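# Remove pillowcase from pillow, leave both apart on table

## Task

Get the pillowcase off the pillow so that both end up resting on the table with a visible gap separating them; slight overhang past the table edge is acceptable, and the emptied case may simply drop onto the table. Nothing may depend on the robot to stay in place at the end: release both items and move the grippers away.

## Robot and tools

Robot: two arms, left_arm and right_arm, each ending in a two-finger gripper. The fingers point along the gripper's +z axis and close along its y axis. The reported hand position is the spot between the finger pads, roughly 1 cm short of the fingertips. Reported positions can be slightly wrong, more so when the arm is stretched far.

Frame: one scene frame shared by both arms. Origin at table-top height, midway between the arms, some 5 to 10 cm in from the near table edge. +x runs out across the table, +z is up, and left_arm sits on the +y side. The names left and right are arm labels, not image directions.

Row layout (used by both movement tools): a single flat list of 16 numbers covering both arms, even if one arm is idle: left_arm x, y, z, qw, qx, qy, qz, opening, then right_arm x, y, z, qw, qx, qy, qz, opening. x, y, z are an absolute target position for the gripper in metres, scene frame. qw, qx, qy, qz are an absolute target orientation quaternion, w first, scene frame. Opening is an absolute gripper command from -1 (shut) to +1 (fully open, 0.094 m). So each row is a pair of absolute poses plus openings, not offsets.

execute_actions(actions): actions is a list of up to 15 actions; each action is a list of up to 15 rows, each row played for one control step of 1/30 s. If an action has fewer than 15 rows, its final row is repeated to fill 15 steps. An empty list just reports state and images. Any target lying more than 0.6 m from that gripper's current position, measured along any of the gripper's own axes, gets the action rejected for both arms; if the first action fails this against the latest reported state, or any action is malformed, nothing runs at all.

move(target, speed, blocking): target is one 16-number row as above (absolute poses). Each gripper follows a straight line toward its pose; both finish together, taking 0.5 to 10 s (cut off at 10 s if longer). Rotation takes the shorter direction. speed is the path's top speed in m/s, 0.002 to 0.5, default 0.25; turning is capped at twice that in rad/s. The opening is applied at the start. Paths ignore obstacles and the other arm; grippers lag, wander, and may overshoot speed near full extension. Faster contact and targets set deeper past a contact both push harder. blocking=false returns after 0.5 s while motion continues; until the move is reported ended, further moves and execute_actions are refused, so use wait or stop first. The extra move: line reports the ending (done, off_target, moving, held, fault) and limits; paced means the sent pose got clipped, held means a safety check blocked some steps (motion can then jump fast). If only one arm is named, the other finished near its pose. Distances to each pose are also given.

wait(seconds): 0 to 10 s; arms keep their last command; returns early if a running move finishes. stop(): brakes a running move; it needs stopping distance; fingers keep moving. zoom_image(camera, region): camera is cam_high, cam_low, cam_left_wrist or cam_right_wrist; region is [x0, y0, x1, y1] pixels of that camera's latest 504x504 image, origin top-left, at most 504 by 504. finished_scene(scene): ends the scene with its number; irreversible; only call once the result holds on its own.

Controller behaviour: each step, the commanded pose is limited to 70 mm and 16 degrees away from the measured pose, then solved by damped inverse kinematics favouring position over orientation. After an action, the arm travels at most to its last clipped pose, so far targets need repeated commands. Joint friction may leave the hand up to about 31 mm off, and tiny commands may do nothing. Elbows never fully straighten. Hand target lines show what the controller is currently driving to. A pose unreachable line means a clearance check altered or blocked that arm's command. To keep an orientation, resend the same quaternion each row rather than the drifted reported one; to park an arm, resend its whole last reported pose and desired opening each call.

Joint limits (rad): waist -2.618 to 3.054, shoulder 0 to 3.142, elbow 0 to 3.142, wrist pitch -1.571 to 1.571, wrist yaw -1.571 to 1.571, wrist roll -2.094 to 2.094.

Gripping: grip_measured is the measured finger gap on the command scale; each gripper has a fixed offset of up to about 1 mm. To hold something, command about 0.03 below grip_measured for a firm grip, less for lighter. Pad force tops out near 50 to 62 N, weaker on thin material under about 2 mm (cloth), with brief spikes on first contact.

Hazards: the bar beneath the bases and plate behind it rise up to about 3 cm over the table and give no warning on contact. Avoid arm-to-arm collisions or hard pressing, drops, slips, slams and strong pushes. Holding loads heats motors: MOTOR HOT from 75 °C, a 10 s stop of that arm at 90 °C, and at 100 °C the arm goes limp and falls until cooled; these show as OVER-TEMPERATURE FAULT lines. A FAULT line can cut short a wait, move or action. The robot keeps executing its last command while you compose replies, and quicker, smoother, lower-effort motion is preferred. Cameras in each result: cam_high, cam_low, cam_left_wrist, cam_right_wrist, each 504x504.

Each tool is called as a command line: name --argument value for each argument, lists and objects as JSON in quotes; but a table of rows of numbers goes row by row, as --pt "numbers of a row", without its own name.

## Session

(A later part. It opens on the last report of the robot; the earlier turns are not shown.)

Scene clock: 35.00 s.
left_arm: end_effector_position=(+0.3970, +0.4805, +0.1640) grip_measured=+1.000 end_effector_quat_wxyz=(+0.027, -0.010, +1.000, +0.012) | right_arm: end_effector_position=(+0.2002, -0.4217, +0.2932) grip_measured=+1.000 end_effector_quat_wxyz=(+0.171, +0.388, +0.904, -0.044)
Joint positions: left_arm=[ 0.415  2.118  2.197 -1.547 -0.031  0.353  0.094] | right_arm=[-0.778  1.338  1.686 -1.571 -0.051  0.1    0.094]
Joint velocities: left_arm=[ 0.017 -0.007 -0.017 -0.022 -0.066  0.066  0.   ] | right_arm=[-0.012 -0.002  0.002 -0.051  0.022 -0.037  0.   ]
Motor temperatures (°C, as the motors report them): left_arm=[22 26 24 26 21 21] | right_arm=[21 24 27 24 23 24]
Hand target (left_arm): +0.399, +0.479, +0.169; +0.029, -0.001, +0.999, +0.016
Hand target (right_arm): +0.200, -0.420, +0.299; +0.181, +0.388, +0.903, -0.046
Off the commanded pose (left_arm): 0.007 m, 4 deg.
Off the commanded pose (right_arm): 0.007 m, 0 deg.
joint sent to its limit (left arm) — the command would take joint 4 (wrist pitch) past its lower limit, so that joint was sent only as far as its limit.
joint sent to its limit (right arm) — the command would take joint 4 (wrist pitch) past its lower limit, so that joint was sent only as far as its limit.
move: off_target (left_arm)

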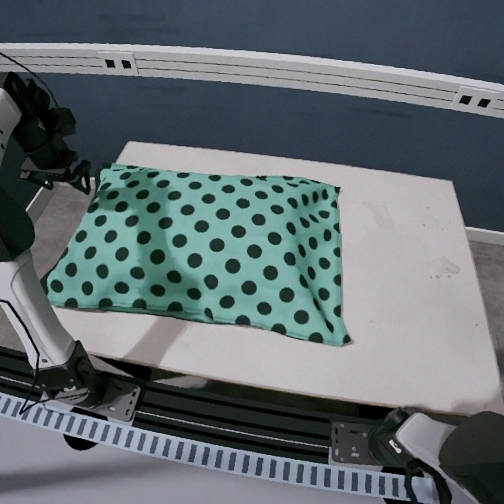

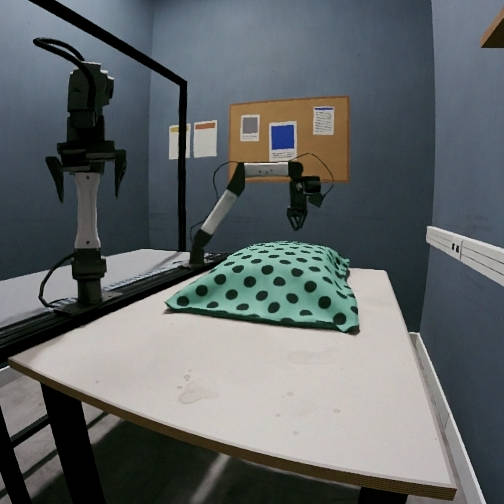

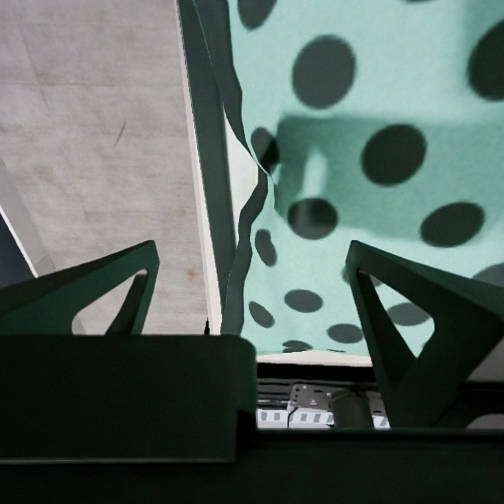

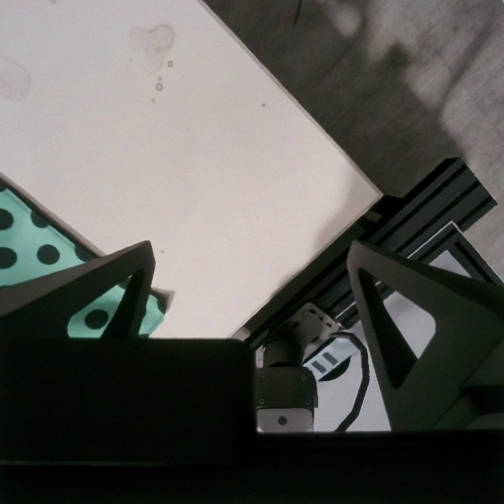

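move --target '[0.415,0.465,0.10,0,0,1,0,0.1, 0.2,-0.42,0.3,0.172,0.389,0.904,-0.043,1]' --speed 0.1

Scene clock: 36.43 s.
left_arm: end_effector_position=(+0.4131, +0.4696, +0.1035) grip_measured=+0.102 end_effector_quat_wxyz=(+0.003, -0.002, +1.000, +0.003) | right_arm: end_effector_position=(+0.2002, -0.4217, +0.2932) grip_measured=+1.000 end_effector_quat_wxyz=(+0.171, +0.388, +0.904, -0.044)
Joint positions: left_arm=[ 0.382  2.188  2.067 -1.398 -0.032  0.335  0.052] | right_arm=[-0.778  1.338  1.686 -1.571 -0.051  0.1    0.094]
Joint velocities: left_arm=[ 0.002 -0.007  0.012 -0.051  0.022 -0.022  0.001] | right_arm=[ 0.002 -0.022 -0.012 -0.037 -0.095  0.037  0.   ]
Motor temperatures (°C, as the motors report them): left_arm=[22 27 25 26 21 21] | right_arm=[21 24 28 24 23 24]
Hand target (left_arm): +0.413, +0.464, +0.100; -0.001, -0.000, +1.000, +0.001
Hand target (right_arm): +0.200, -0.420, +0.299; +0.181, +0.388, +0.903, -0.046
Off the commanded pose (left_arm): 0.006 m, 1 deg.
Off the commanded pose (right_arm): 0.007 m, 0 deg.
joint sent to its limit (right arm) — the command would take joint 4 (wrist pitch) past its lower limit, so that joint was sent only as far as its limit.
move: done

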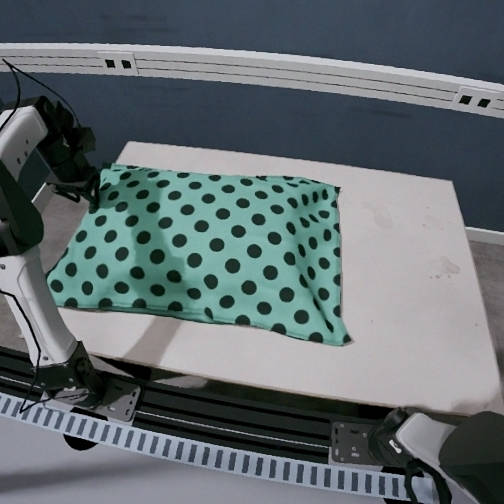

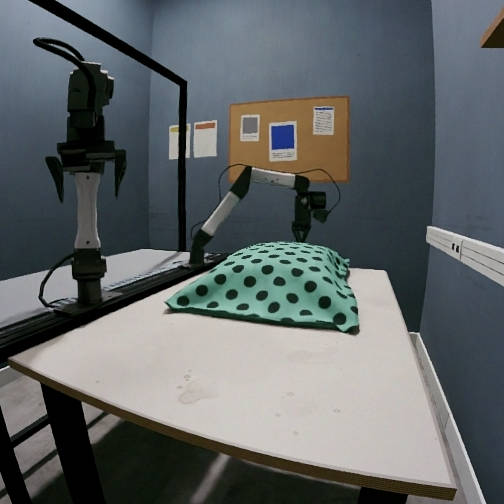

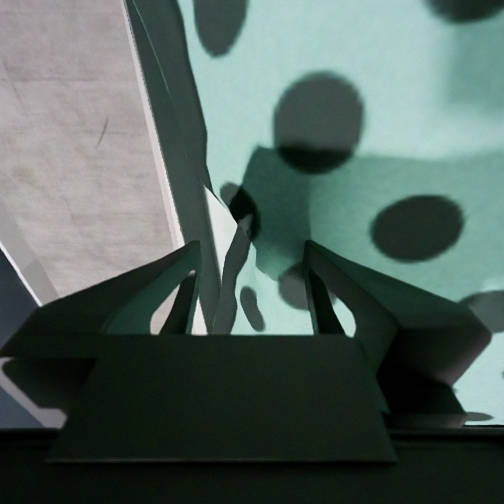

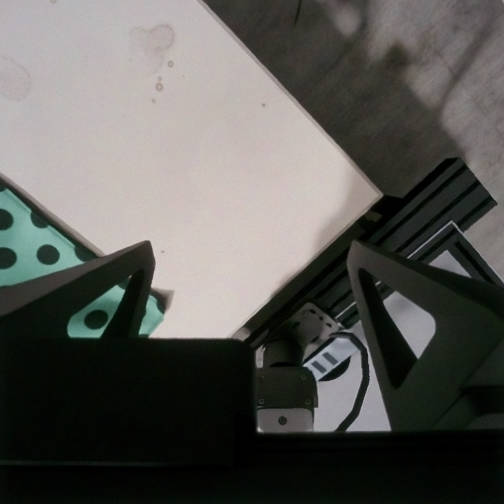

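move --target '[0.405,0.455,0.055,0,0,1,0,0.1, 0.2,-0.42,0.3,0.172,0.389,0.904,-0.043,1]' --speed 0.05

Scene clock: 38.07 s.
left_arm: end_effector_position=(+0.4068, +0.4623, +0.0580) grip_measured=+0.102 end_effector_quat_wxyz=(+0.005, -0.002, +1.000, +0.006) | right_arm: end_effector_position=(+0.2002, -0.4217, +0.2932) grip_measured=+1.000 end_effector_quat_wxyz=(+0.171, +0.388, +0.904, -0.044)
Joint positions: left_arm=[ 0.371  2.149  1.82  -1.186 -0.037  0.325  0.052] | right_arm=[-0.778  1.338  1.686 -1.571 -0.051  0.1    0.094]
Joint velocities: left_arm=[-0.022 -0.002 -0.002 -0.022 -0.051 -0.022 -0.   ] | right_arm=[ 0.012 -0.022 -0.012  0.051  0.007 -0.022  0.   ]
Motor temperatures (°C, as the motors report them): left_arm=[22 27 25 26 21 21] | right_arm=[21 24 28 24 23 24]
Hand target (left_arm): +0.403, +0.455, +0.055; -0.000, -0.000, +1.000, +0.000
Hand target (right_arm): +0.200, -0.420, +0.299; +0.181, +0.388, +0.903, -0.046
Off the commanded pose (left_arm): 0.008 m, 1 deg.
Off the commanded pose (right_arm): 0.007 m, 0 deg.
joint sent to its limit (right arm) — the command would take joint 4 (wrist pitch) past its lower limit, so that joint was sent only as far as its limit.
move: done

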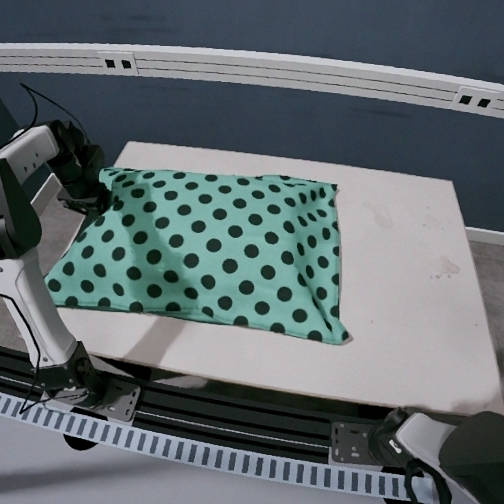

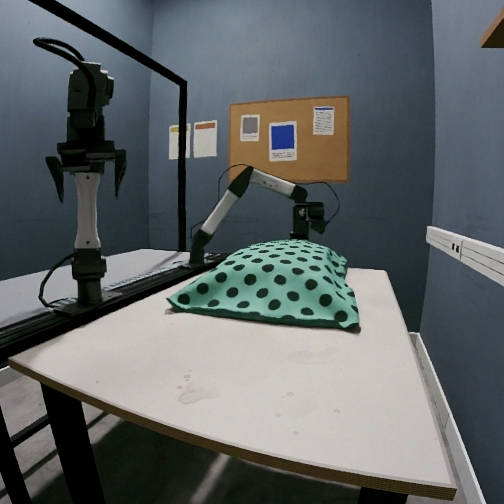

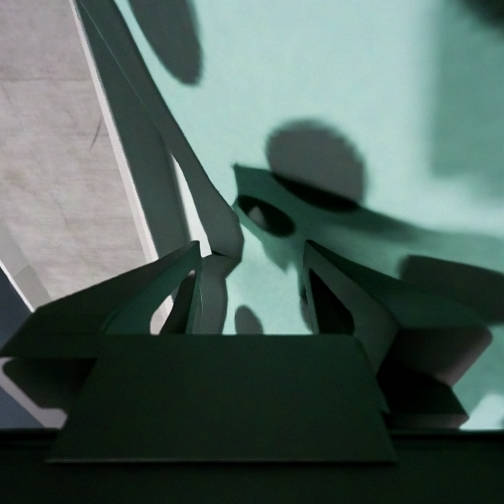

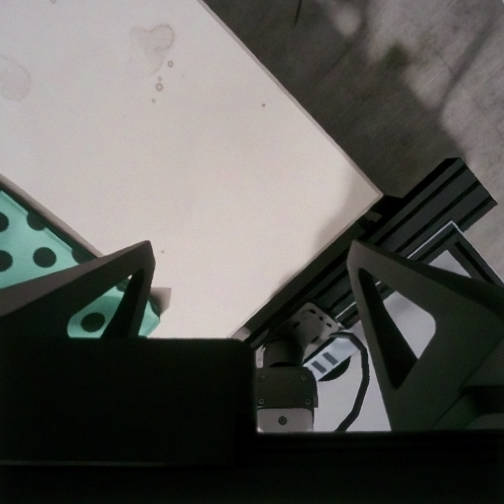

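move --target '[0.405,0.458,0.035,0,0,1,0,0.1, 0.2,-0.42,0.3,0.172,0.389,0.904,-0.043,1]' --speed 0.05

move --target '[0.405,0.458,0.035,0,0,1,0,-1, 0.2,-0.42,0.3,0.172,0.389,0.904,-0.043,1]' --speed 0.05

Scene clock: 38.97 s.
left_arm: end_effector_position=(+0.4086, +0.4637, +0.0468) grip_measured=+0.102 end_effector_quat_wxyz=(+0.012, -0.003, +1.000, +0.011) | right_arm: end_effector_position=(+0.2002, -0.4217, +0.2932) grip_measured=+1.000 end_effector_quat_wxyz=(+0.171, +0.388, +0.904, -0.044)
Joint positions: left_arm=[ 0.371  2.149  1.775 -1.125 -0.043  0.325  0.052] | right_arm=[-0.778  1.338  1.686 -1.571 -0.051  0.1    0.094]
Joint velocities: left_arm=[ 0.002 -0.017  0.007  0.037 -0.007  0.037  0.001] | right_arm=[-0.007 -0.027  0.012 -0.022 -0.022 -0.022  0.   ]
Motor temperatures (°C, as the motors report them): left_arm=[22 28 25 26 21 21] | right_arm=[21 24 28 24 23 24]
Hand target (left_arm): +0.404, +0.458, +0.035; -0.000, -0.000, +1.000, +0.000
Hand target (right_arm): +0.200, -0.420, +0.299; +0.181, +0.388, +0.903, -0.046
Off the commanded pose (left_arm): 0.014 m, 2 deg.
Off the commanded pose (right_arm): 0.007 m, 0 deg.
joint sent to its limit (right arm) — the command would take joint 4 (wrist pitch) past its lower limit, so that joint was sent only as far as its limit.
move: off_target (left_arm)

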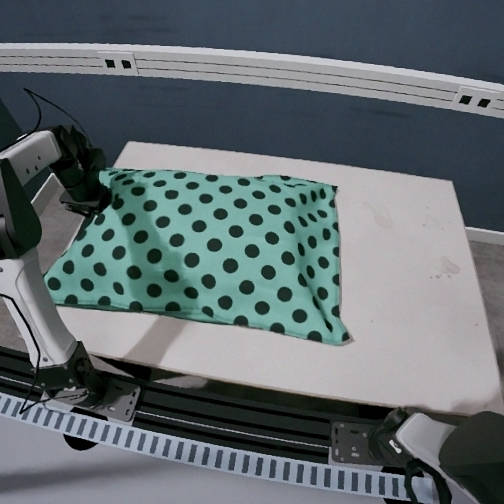

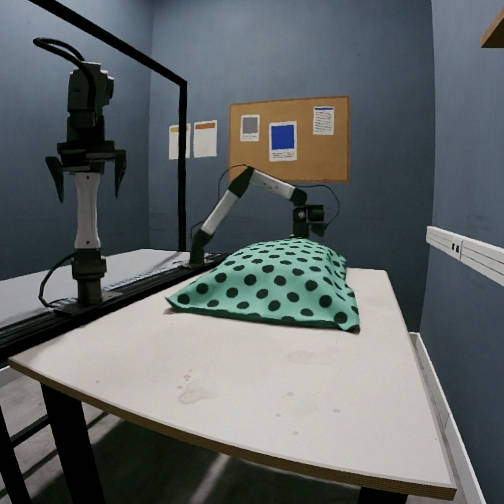

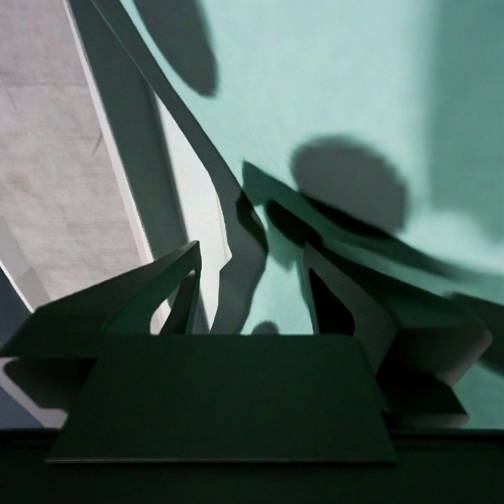

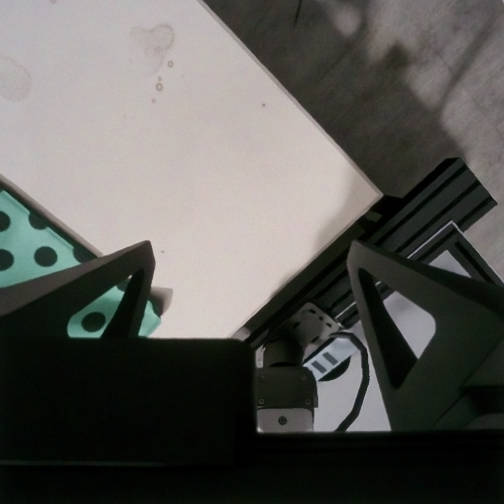

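Scene clock: 39.67 s.
left_arm: end_effector_position=(+0.4093, +0.4640, +0.0468) grip_measured=-0.977 end_effector_quat_wxyz=(+0.013, -0.003, +1.000, +0.012) | right_arm: end_effector_position=(+0.2002, -0.4217, +0.2932) grip_measured=+1.000 end_effector_quat_wxyz=(+0.171, +0.388, +0.904, -0.044)
Joint positions: left_arm=[ 0.371  2.149  1.775 -1.122 -0.044  0.325  0.001] | right_arm=[-0.778  1.338  1.686 -1.571 -0.051  0.1    0.094]
Joint velocities: left_arm=[ 0.012  0.017 -0.002 -0.007  0.037  0.051  0.   ] | right_arm=[-0.007 -0.002 -0.007 -0.022  0.051 -0.007  0.   ]
Motor temperatures (°C, as the motors report them): left_arm=[22 28 25 26 21 21] | right_arm=[21 24 28 24 23 24]
Hand target (left_arm): +0.405, +0.458, +0.035; -0.000, -0.000, +1.000, +0.000
Hand target (right_arm): +0.200, -0.420, +0.299; +0.181, +0.388, +0.903, -0.046
Off the commanded pose (left_arm): 0.014 m, 2 deg.
Off the commanded pose (right_arm): 0.007 m, 0 deg.
joint sent to its limit (right arm) — the command would take joint 4 (wrist pitch) past its lower limit, so that joint was sent only as far as its limit.
move: off_target (left_arm)

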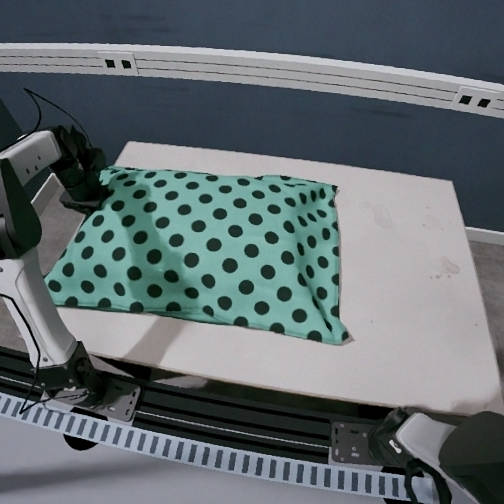

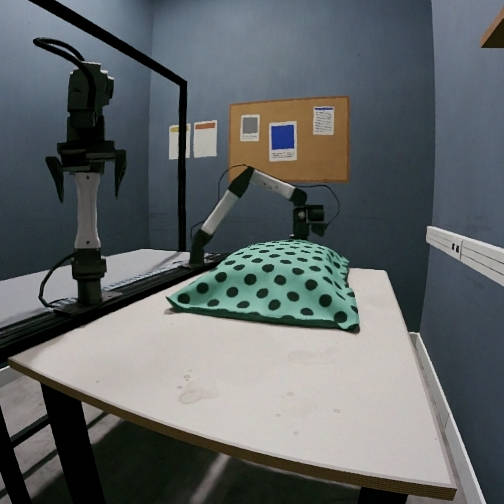

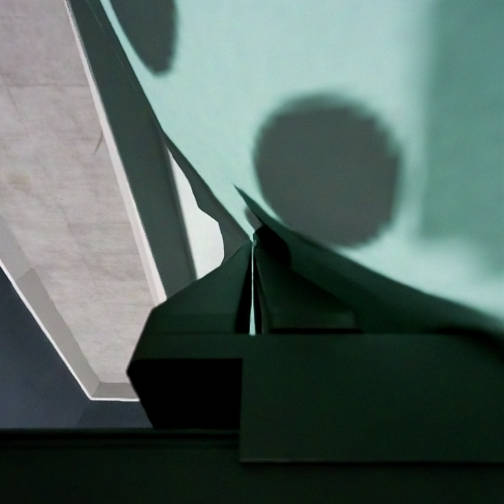

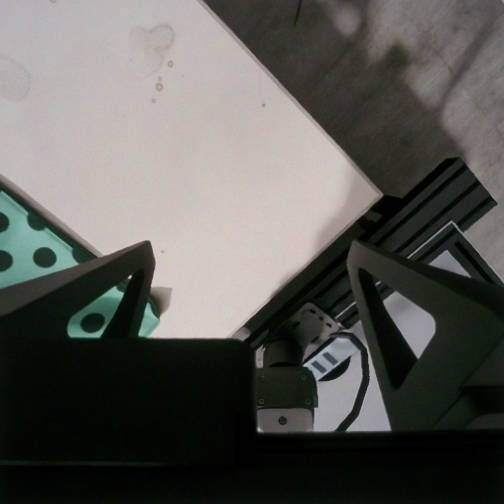

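move --target '[0.405,0.43,0.14,0,0,1,0,-1, 0.3,-0.33,0.2,0,0,1,0,1]' --speed 0.1

Scene clock: 44.50 s.
left_arm: end_effector_position=(+0.4045, +0.4371, +0.1290) grip_measured=-0.977 end_effector_quat_wxyz=(-0.012, -0.002, +1.000, +0.003) | right_arm: end_effector_position=(+0.2963, -0.3308, +0.1986) grip_measured=+1.000 end_effector_quat_wxyz=(-0.002, +0.009, +1.000, +0.008)
Joint positions: left_arm=[ 0.308  2.149  2.1   -1.503 -0.045  0.26   0.001] | right_arm=[-0.306  1.703  1.699 -1.568 -0.045 -0.235  0.094]
Joint velocities: left_arm=[ 0.002 -0.002 -0.012  0.022 -0.022 -0.066  0.001] | right_arm=[-0.007 -0.007 -0.002  0.051  0.051 -0.037  0.   ]
Motor temperatures (°C, as the motors report them): left_arm=[22 30 26 25 21 21] | right_arm=[21 24 28 24 23 24]
Hand target (left_arm): +0.407, +0.431, +0.140; -0.000, +0.000, +1.000, +0.001
Hand target (right_arm): +0.300, -0.331, +0.201; +0.001, +0.001, +1.000, +0.004
Off the commanded pose (left_arm): 0.013 m, 1 deg.
Off the commanded pose (right_arm): 0.004 m, 1 deg.
move: off_target (left_arm)

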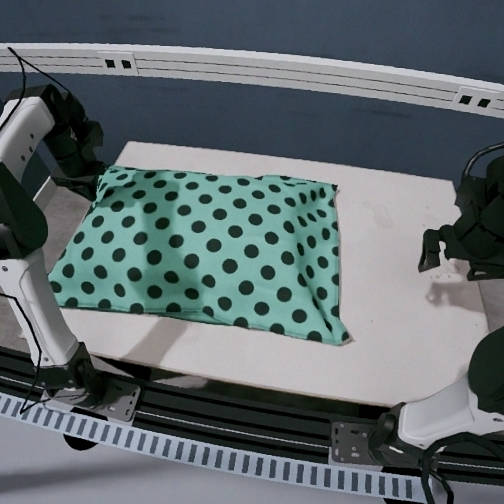

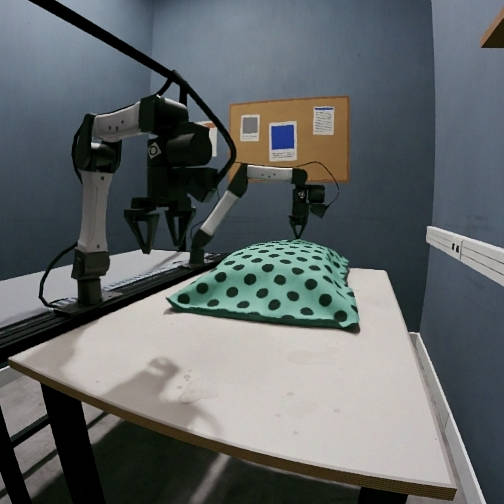

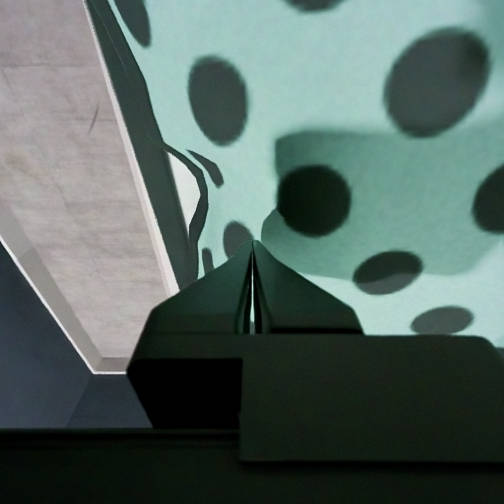

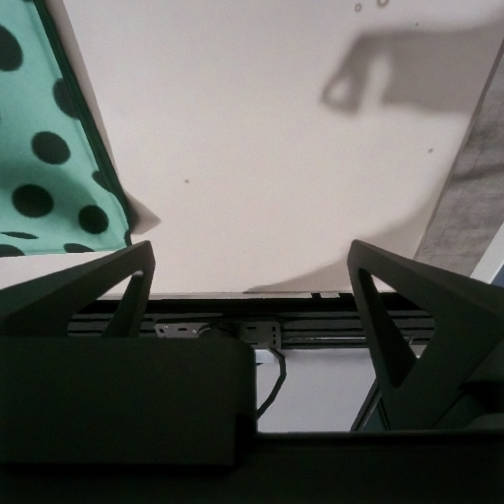

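move --target '[0.41,0.50,0.12,0,0,0.924,-0.383,0.0, 0.3,-0.33,0.2,0,0,1,0,1]' --speed 0.15

Scene clock: 48.40 s.
left_arm: end_effector_position=(+0.4085, +0.4991, +0.1160) grip_measured=-0.003 end_effector_quat_wxyz=(+0.127, -0.059, +0.943, -0.301) | right_arm: end_effector_position=(+0.2965, -0.3298, +0.1987) grip_measured=+1.000 end_effector_quat_wxyz=(-0.002, +0.005, +1.000, +0.006)
Joint positions: left_arm=[ 0.693  2.319  2.201 -1.547  0.638  0.572  0.047] | right_arm=[-0.3    1.703  1.699 -1.568 -0.041 -0.237  0.094]
Joint velocities: left_arm=[-0.007 -0.007 -0.007  0.007  0.066 -0.066 -0.001] | right_arm=[ 0.002  0.002 -0.007  0.037 -0.066 -0.051  0.   ]
Motor temperatures (°C, as the motors report them): left_arm=[22 32 26 25 21 21] | right_arm=[21 25 29 24 23 24]
Hand target (left_arm): +0.410, +0.500, +0.120; +0.134, -0.057, +0.941, -0.305
Hand target (right_arm): +0.300, -0.330, +0.200; +0.000, +0.000, +1.000, +0.000
Off the commanded pose (left_arm): 0.004 m, 19 deg; orientation clipped at the last step of the last action.
Off the commanded pose (right_arm): 0.004 m, 1 deg.
joint sent to its limit (left arm) — the command would take joint 4 (wrist pitch) past its lower limit, so that joint was sent only as far as its limit.
move: off_target (left_arm); limits=paced

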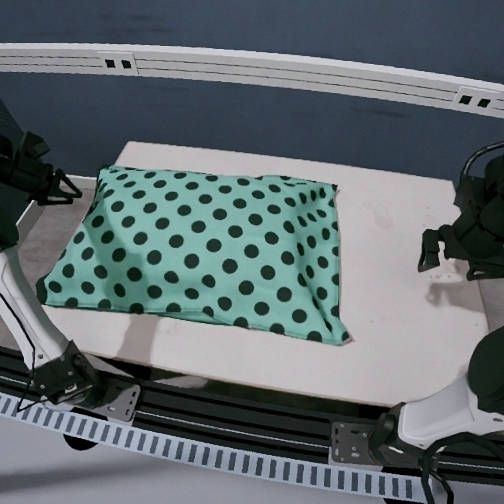

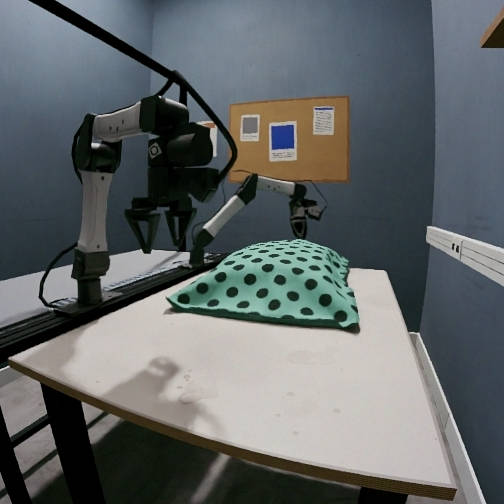

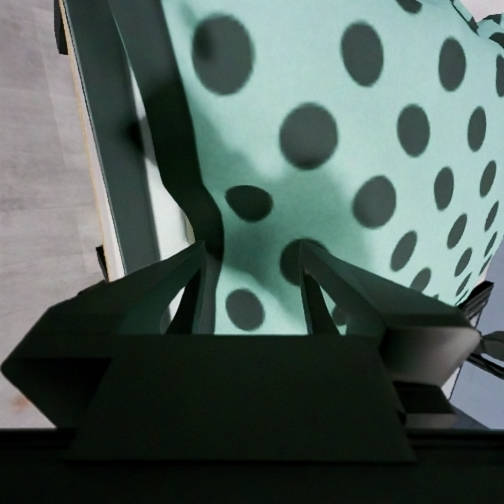

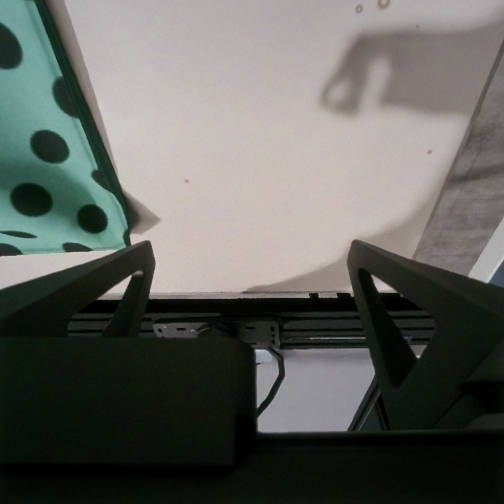

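move --target '[0.42,0.50,0.07,0,0,0.924,-0.383,0.0, 0.3,-0.33,0.2,0,0,1,0,1]' --speed 0.06

Scene clock: 51.53 s.
left_arm: end_effector_position=(+0.4155, +0.5024, +0.0671) grip_measured=-0.002 end_effector_quat_wxyz=(+0.098, -0.054, +0.940, -0.323) | right_arm: end_effector_position=(+0.2965, -0.3299, +0.1987) grip_measured=+1.000 end_effector_quat_wxyz=(-0.002, +0.005, +1.000, +0.006)
Joint positions: left_arm=[ 0.691  2.47   2.265 -1.548  0.638  0.61   0.047] | right_arm=[-0.3    1.703  1.699 -1.568 -0.04  -0.237  0.094]
Joint velocities: left_arm=[-0.042  0.002  0.007 -0.081 -0.051  0.022 -0.001] | right_arm=[-0.012  0.007 -0.002 -0.037  0.007  0.007  0.   ]
Motor temperatures (°C, as the motors report them): left_arm=[22 33 27 24 21 21] | right_arm=[21 25 29 24 23 24]
Hand target (left_arm): +0.419, +0.499, +0.070; +0.099, -0.042, +0.941, -0.320
Hand target (right_arm): +0.300, -0.330, +0.200; +0.000, +0.000, +1.000, -0.000
Off the commanded pose (left_arm): 0.006 m, 15 deg.
Off the commanded pose (right_arm): 0.004 m, 1 deg.
joint sent to its limit (left arm) — the command would take joint 4 (wrist pitch) past its lower limit, so that joint was sent only as far as its limit.
move: off_target (left_arm)

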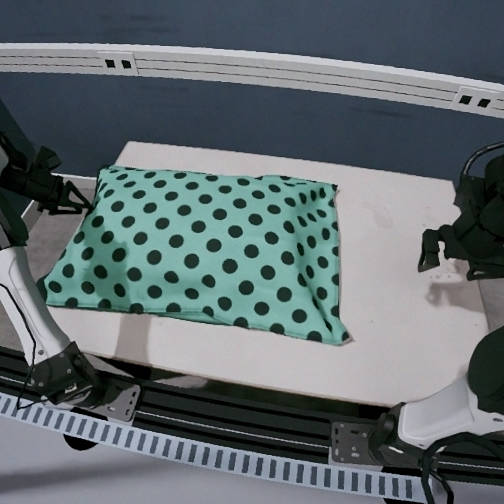

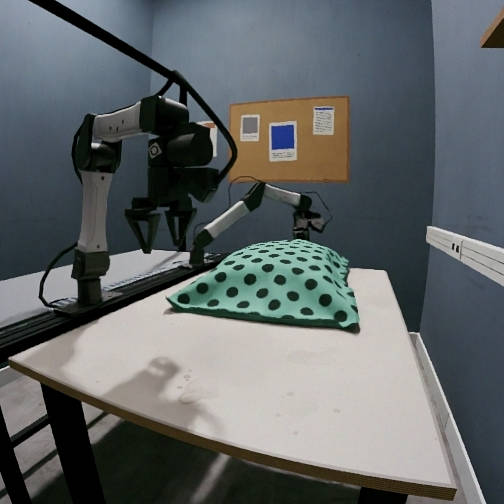

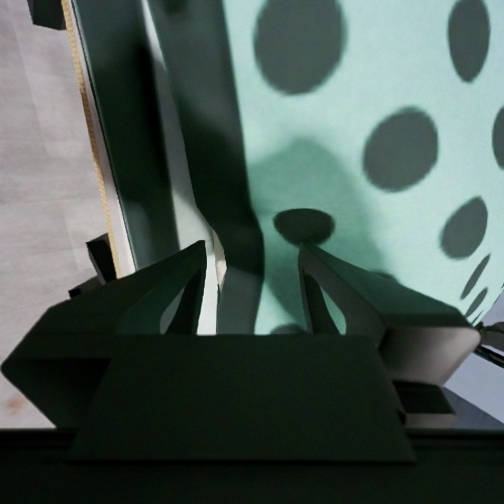

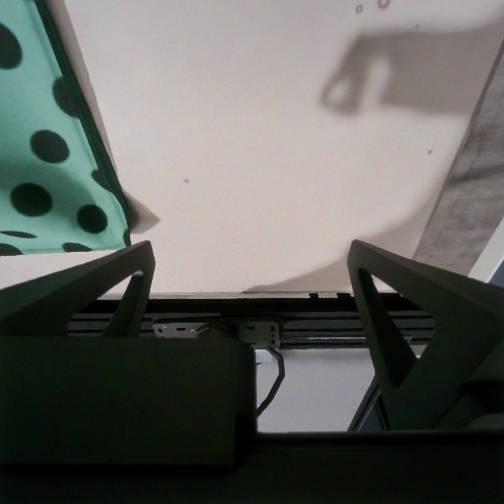

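move --target '[0.42,0.478,0.04,0.09,-0.05,0.94,-0.325,0.0, 0.3,-0.33,0.2,0,0,1,0,1]' --speed 0.04

Scene clock: 53.07 s.
left_arm: end_effector_position=(+0.4188, +0.4839, +0.0342) grip_measured=-0.002 end_effector_quat_wxyz=(+0.089, -0.053, +0.940, -0.325) | right_arm: end_effector_position=(+0.2965, -0.3299, +0.1987) grip_measured=+1.000 end_effector_quat_wxyz=(-0.002, +0.005, +1.000, +0.006)
Joint positions: left_arm=[ 0.654  2.454  2.103 -1.397  0.638  0.571  0.047] | right_arm=[-0.3    1.703  1.699 -1.568 -0.04  -0.237  0.094]
Joint velocities: left_arm=[-0.017  0.002 -0.022  0.066 -0.051 -0.007 -0.   ] | right_arm=[-0.002  0.002 -0.002 -0.051  0.037 -0.022  0.   ]
Motor temperatures (°C, as the motors report them): left_arm=[22 34 27 24 21 21] | right_arm=[21 25 29 24 23 24]
Hand target (left_arm): +0.419, +0.478, +0.040; +0.090, -0.050, +0.940, -0.325
Hand target (right_arm): +0.300, -0.330, +0.200; +0.000, +0.000, +1.000, +0.000
Off the commanded pose (left_arm): 0.008 m, 0 deg.
Off the commanded pose (right_arm): 0.004 m, 1 deg.
move: done

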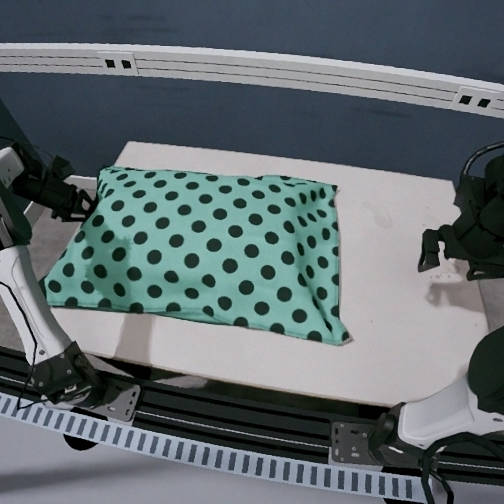

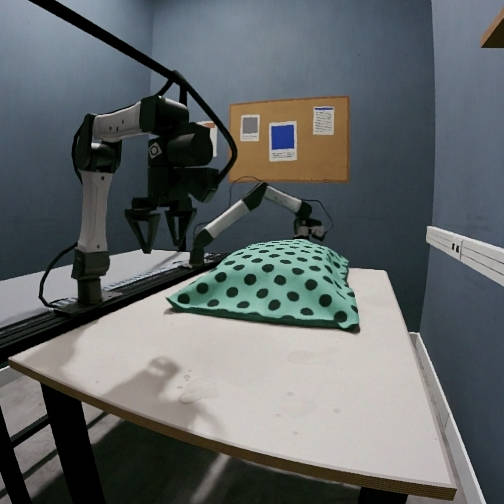

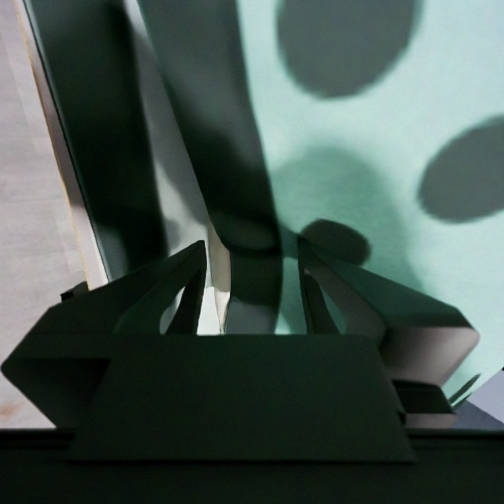

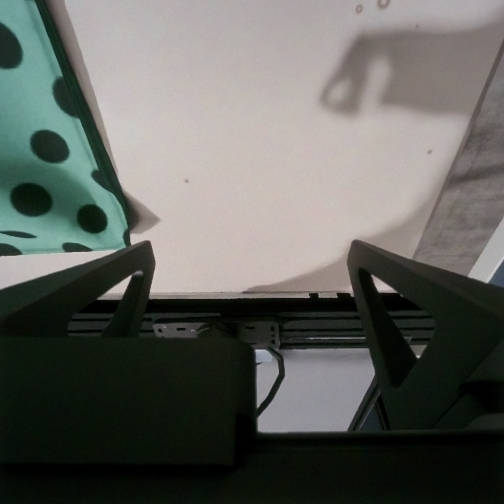

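move --target '[0.42,0.45,0.04,0.09,-0.05,0.94,-0.325,0.0, 0.3,-0.33,0.2,0,0,1,0,1]' --speed 0.04

move --target '[0.42,0.45,0.04,0.09,-0.05,0.94,-0.325,-1, 0.3,-0.33,0.2,0,0,1,0,1]' --speed 0.04

Scene clock: 54.53 s.
left_arm: end_effector_position=(+0.4198, +0.4586, +0.0348) grip_measured=-0.002 end_effector_quat_wxyz=(+0.090, -0.053, +0.942, -0.320) | right_arm: end_effector_position=(+0.2965, -0.3299, +0.1987) grip_measured=+1.000 end_effector_quat_wxyz=(-0.002, +0.005, +1.000, +0.006)
Joint positions: left_arm=[ 0.604  2.369  1.956 -1.29   0.638  0.508  0.047] | right_arm=[-0.3    1.703  1.699 -1.568 -0.04  -0.237  0.094]
Joint velocities: left_arm=[-0.002  0.002  0.002  0.007  0.022  0.007  0.001] | right_arm=[ 0.002  0.012  0.002 -0.037  0.037  0.022  0.   ]
Motor temperatures (°C, as the motors report them): left_arm=[22 34 27 24 21 21] | right_arm=[21 26 29 24 23 24]
Hand target (left_arm): +0.420, +0.450, +0.040; +0.089, -0.050, +0.940, -0.325
Hand target (right_arm): +0.300, -0.330, +0.200; +0.000, +0.000, +1.000, +0.000
Off the commanded pose (left_arm): 0.010 m, 1 deg.
Off the commanded pose (right_arm): 0.004 m, 1 deg.
move: done

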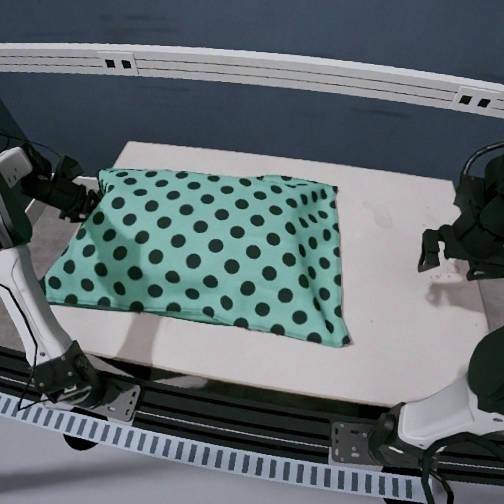

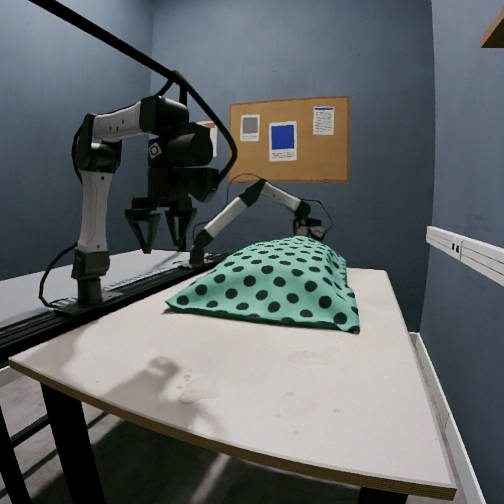

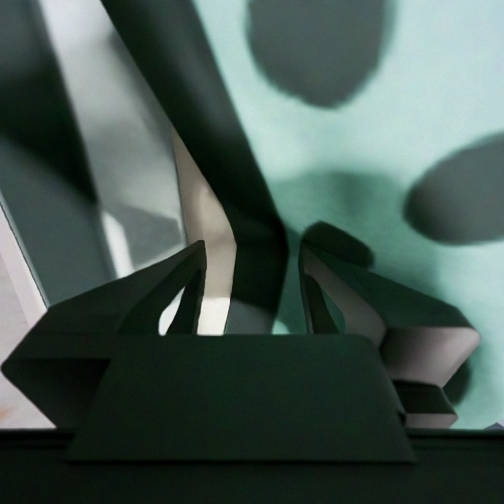

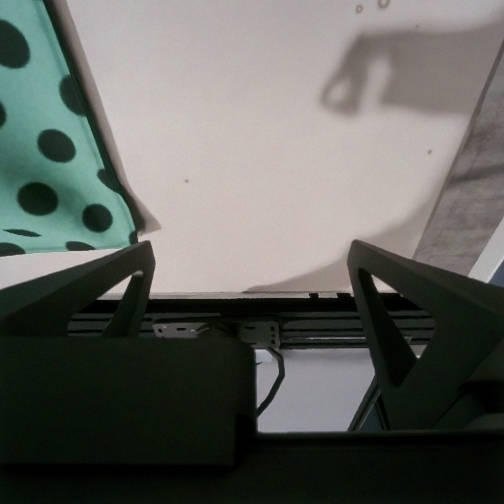

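Scene clock: 55.23 s.
left_arm: end_effector_position=(+0.4198, +0.4586, +0.0348) grip_measured=-0.977 end_effector_quat_wxyz=(+0.089, -0.053, +0.941, -0.321) | right_arm: end_effector_position=(+0.2965, -0.3299, +0.1987) grip_measured=+1.000 end_effector_quat_wxyz=(-0.002, +0.005, +1.000, +0.006)
Joint positions: left_arm=[ 0.604  2.369  1.956 -1.29   0.638  0.507  0.001] | right_arm=[-0.3    1.703  1.699 -1.568 -0.04  -0.237  0.094]
Joint velocities: left_arm=[-0.002 -0.007 -0.007 -0.095 -0.022  0.051  0.   ] | right_arm=[-0.007 -0.002  0.002  0.007 -0.022 -0.037  0.   ]
Motor temperatures (°C, as the motors report them): left_arm=[22 35 27 24 21 21] | right_arm=[21 26 29 24 23 24]
Hand target (left_arm): +0.420, +0.450, +0.040; +0.090, -0.050, +0.940, -0.325
Hand target (right_arm): +0.300, -0.330, +0.200; +0.000, +0.000, +1.000, +0.000
Off the commanded pose (left_arm): 0.010 m, 1 deg.
Off the commanded pose (right_arm): 0.004 m, 1 deg.
move: done

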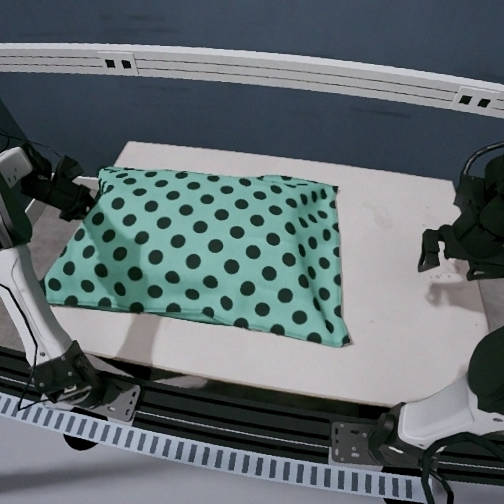

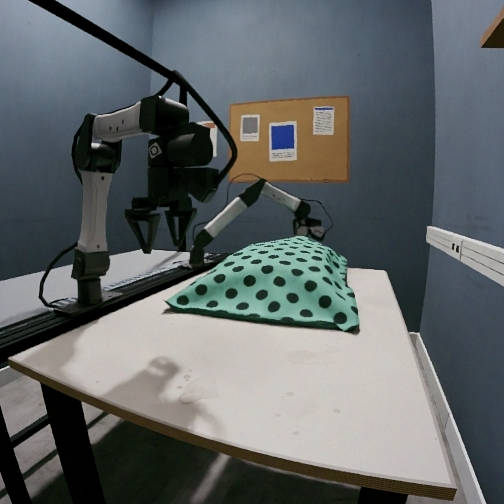

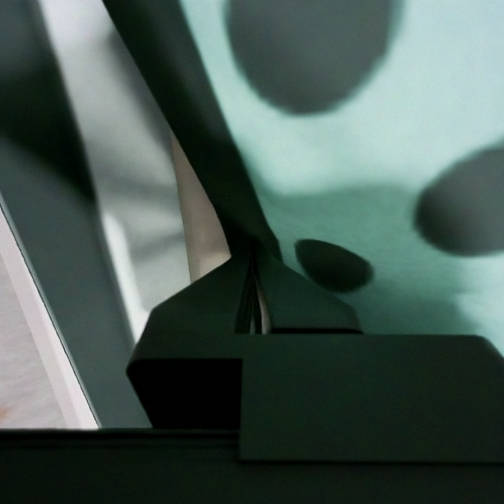

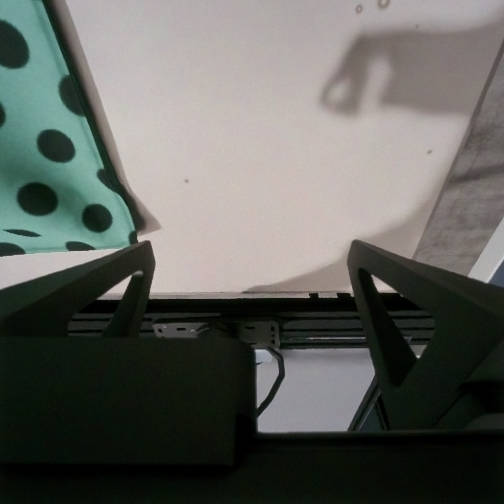

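move --target '[0.42,0.445,0.10,0.09,-0.05,0.94,-0.325,-1, 0.3,-0.33,0.2,0,0,1,0,1]' --speed 0.04

Scene clock: 57.40 s.
left_arm: end_effector_position=(+0.4177, +0.4511, +0.0841) grip_measured=-0.977 end_effector_quat_wxyz=(+0.080, -0.056, +0.941, -0.325) | right_arm: end_effector_position=(+0.2965, -0.3299, +0.1987) grip_measured=+1.000 end_effector_quat_wxyz=(-0.002, +0.005, +1.000, +0.006)
Joint positions: left_arm=[ 0.59   2.327  2.076 -1.464  0.638  0.49   0.001] | right_arm=[-0.3    1.703  1.699 -1.568 -0.04  -0.237  0.094]
Joint velocities: left_arm=[-0.002  0.007  0.002 -0.037  0.007  0.007 -0.   ] | right_arm=[ 0.002 -0.002  0.007  0.007  0.037 -0.022  0.   ]
Motor temperatures (°C, as the motors report them): left_arm=[22 36 27 24 21 21] | right_arm=[21 26 29 24 23 24]
Hand target (left_arm): +0.421, +0.446, +0.100; +0.090, -0.050, +0.940, -0.325
Hand target (right_arm): +0.300, -0.330, +0.200; +0.000, +0.000, +1.000, +0.000
Off the commanded pose (left_arm): 0.017 m, 1 deg.
Off the commanded pose (right_arm): 0.004 m, 1 deg.
move: off_target (left_arm)

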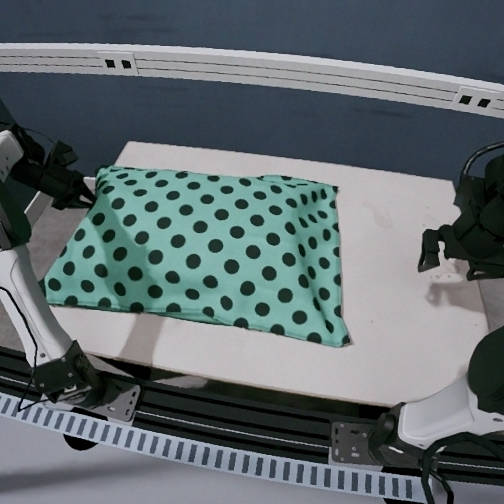

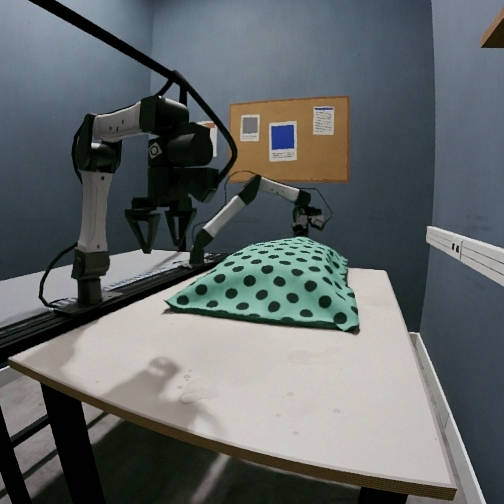

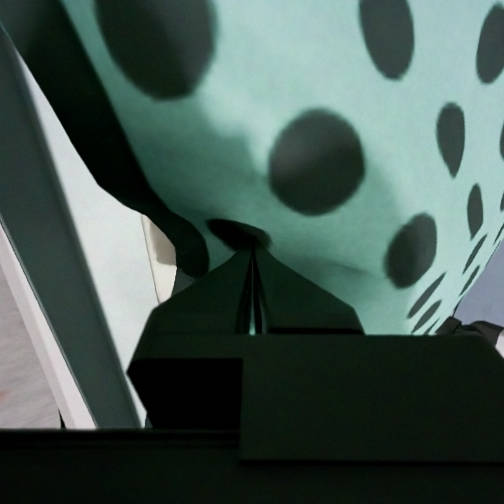

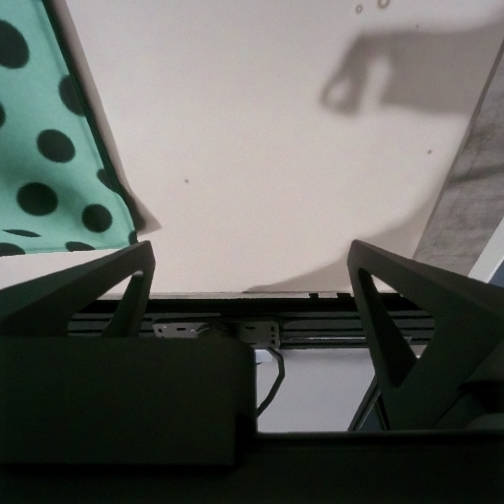

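move --target '[0.42,0.50,0.12,0.09,-0.05,0.94,-0.325,0, 0.40,-0.25,0.09,0,0,0.94,0.342,0.2]' --speed 0.15

Scene clock: 60.60 s.
left_arm: end_effector_position=(+0.4196, +0.4988, +0.1086) grip_measured=-0.003 end_effector_quat_wxyz=(+0.122, -0.072, +0.942, -0.303) | right_arm: end_effector_position=(+0.3947, -0.2516, +0.0891) grip_measured=+0.202 end_effector_quat_wxyz=(-0.008, +0.008, +0.940, +0.340)
Joint positions: left_arm=[ 0.678  2.367  2.257 -1.546  0.637  0.526  0.047] | right_arm=[-0.3    2.183  1.76  -1.359 -0.695 -0.311  0.056]
Joint velocities: left_arm=[-0.007 -0.002  0.002 -0.095  0.022 -0.037 -0.001] | right_arm=[-0.007 -0.012 -0.012  0.066  0.007 -0.066 -0.   ]
Motor temperatures (°C, as the motors report them): left_arm=[22 37 28 24 21 21] | right_arm=[21 27 30 23 23 24]
Hand target (left_arm): +0.421, +0.500, +0.119; +0.134, -0.067, +0.942, -0.301
Hand target (right_arm): +0.401, -0.251, +0.091; +0.003, +0.001, +0.940, +0.342
Off the commanded pose (left_arm): 0.011 m, 5 deg.
Off the commanded pose (right_arm): 0.006 m, 1 deg.
joint sent to its limit (left arm) — the command would take joint 4 (wrist pitch) past its lower limit, so that joint was sent only as far as its limit.
move: off_target (left_arm)

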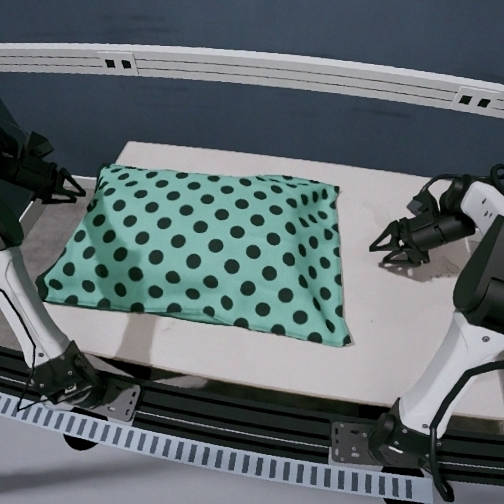

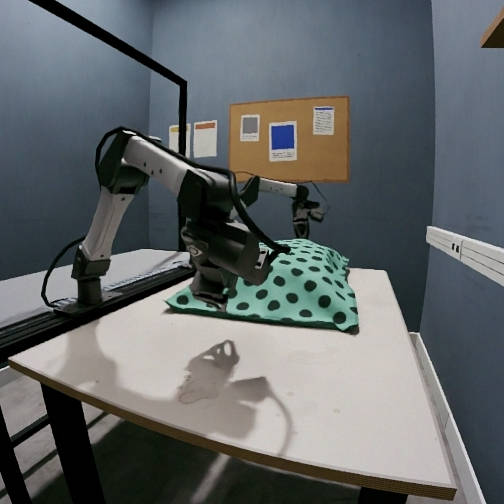

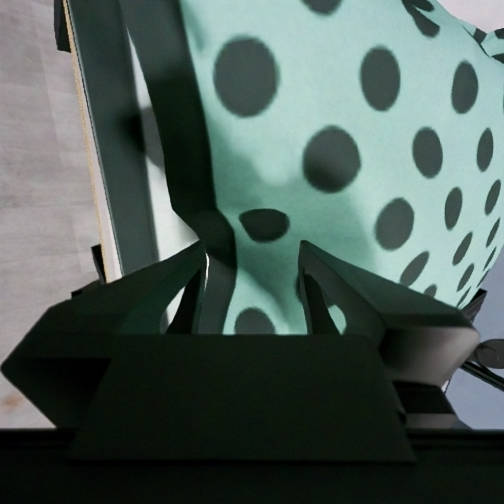

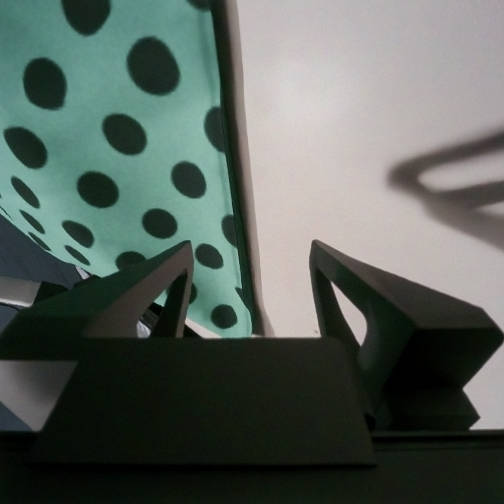

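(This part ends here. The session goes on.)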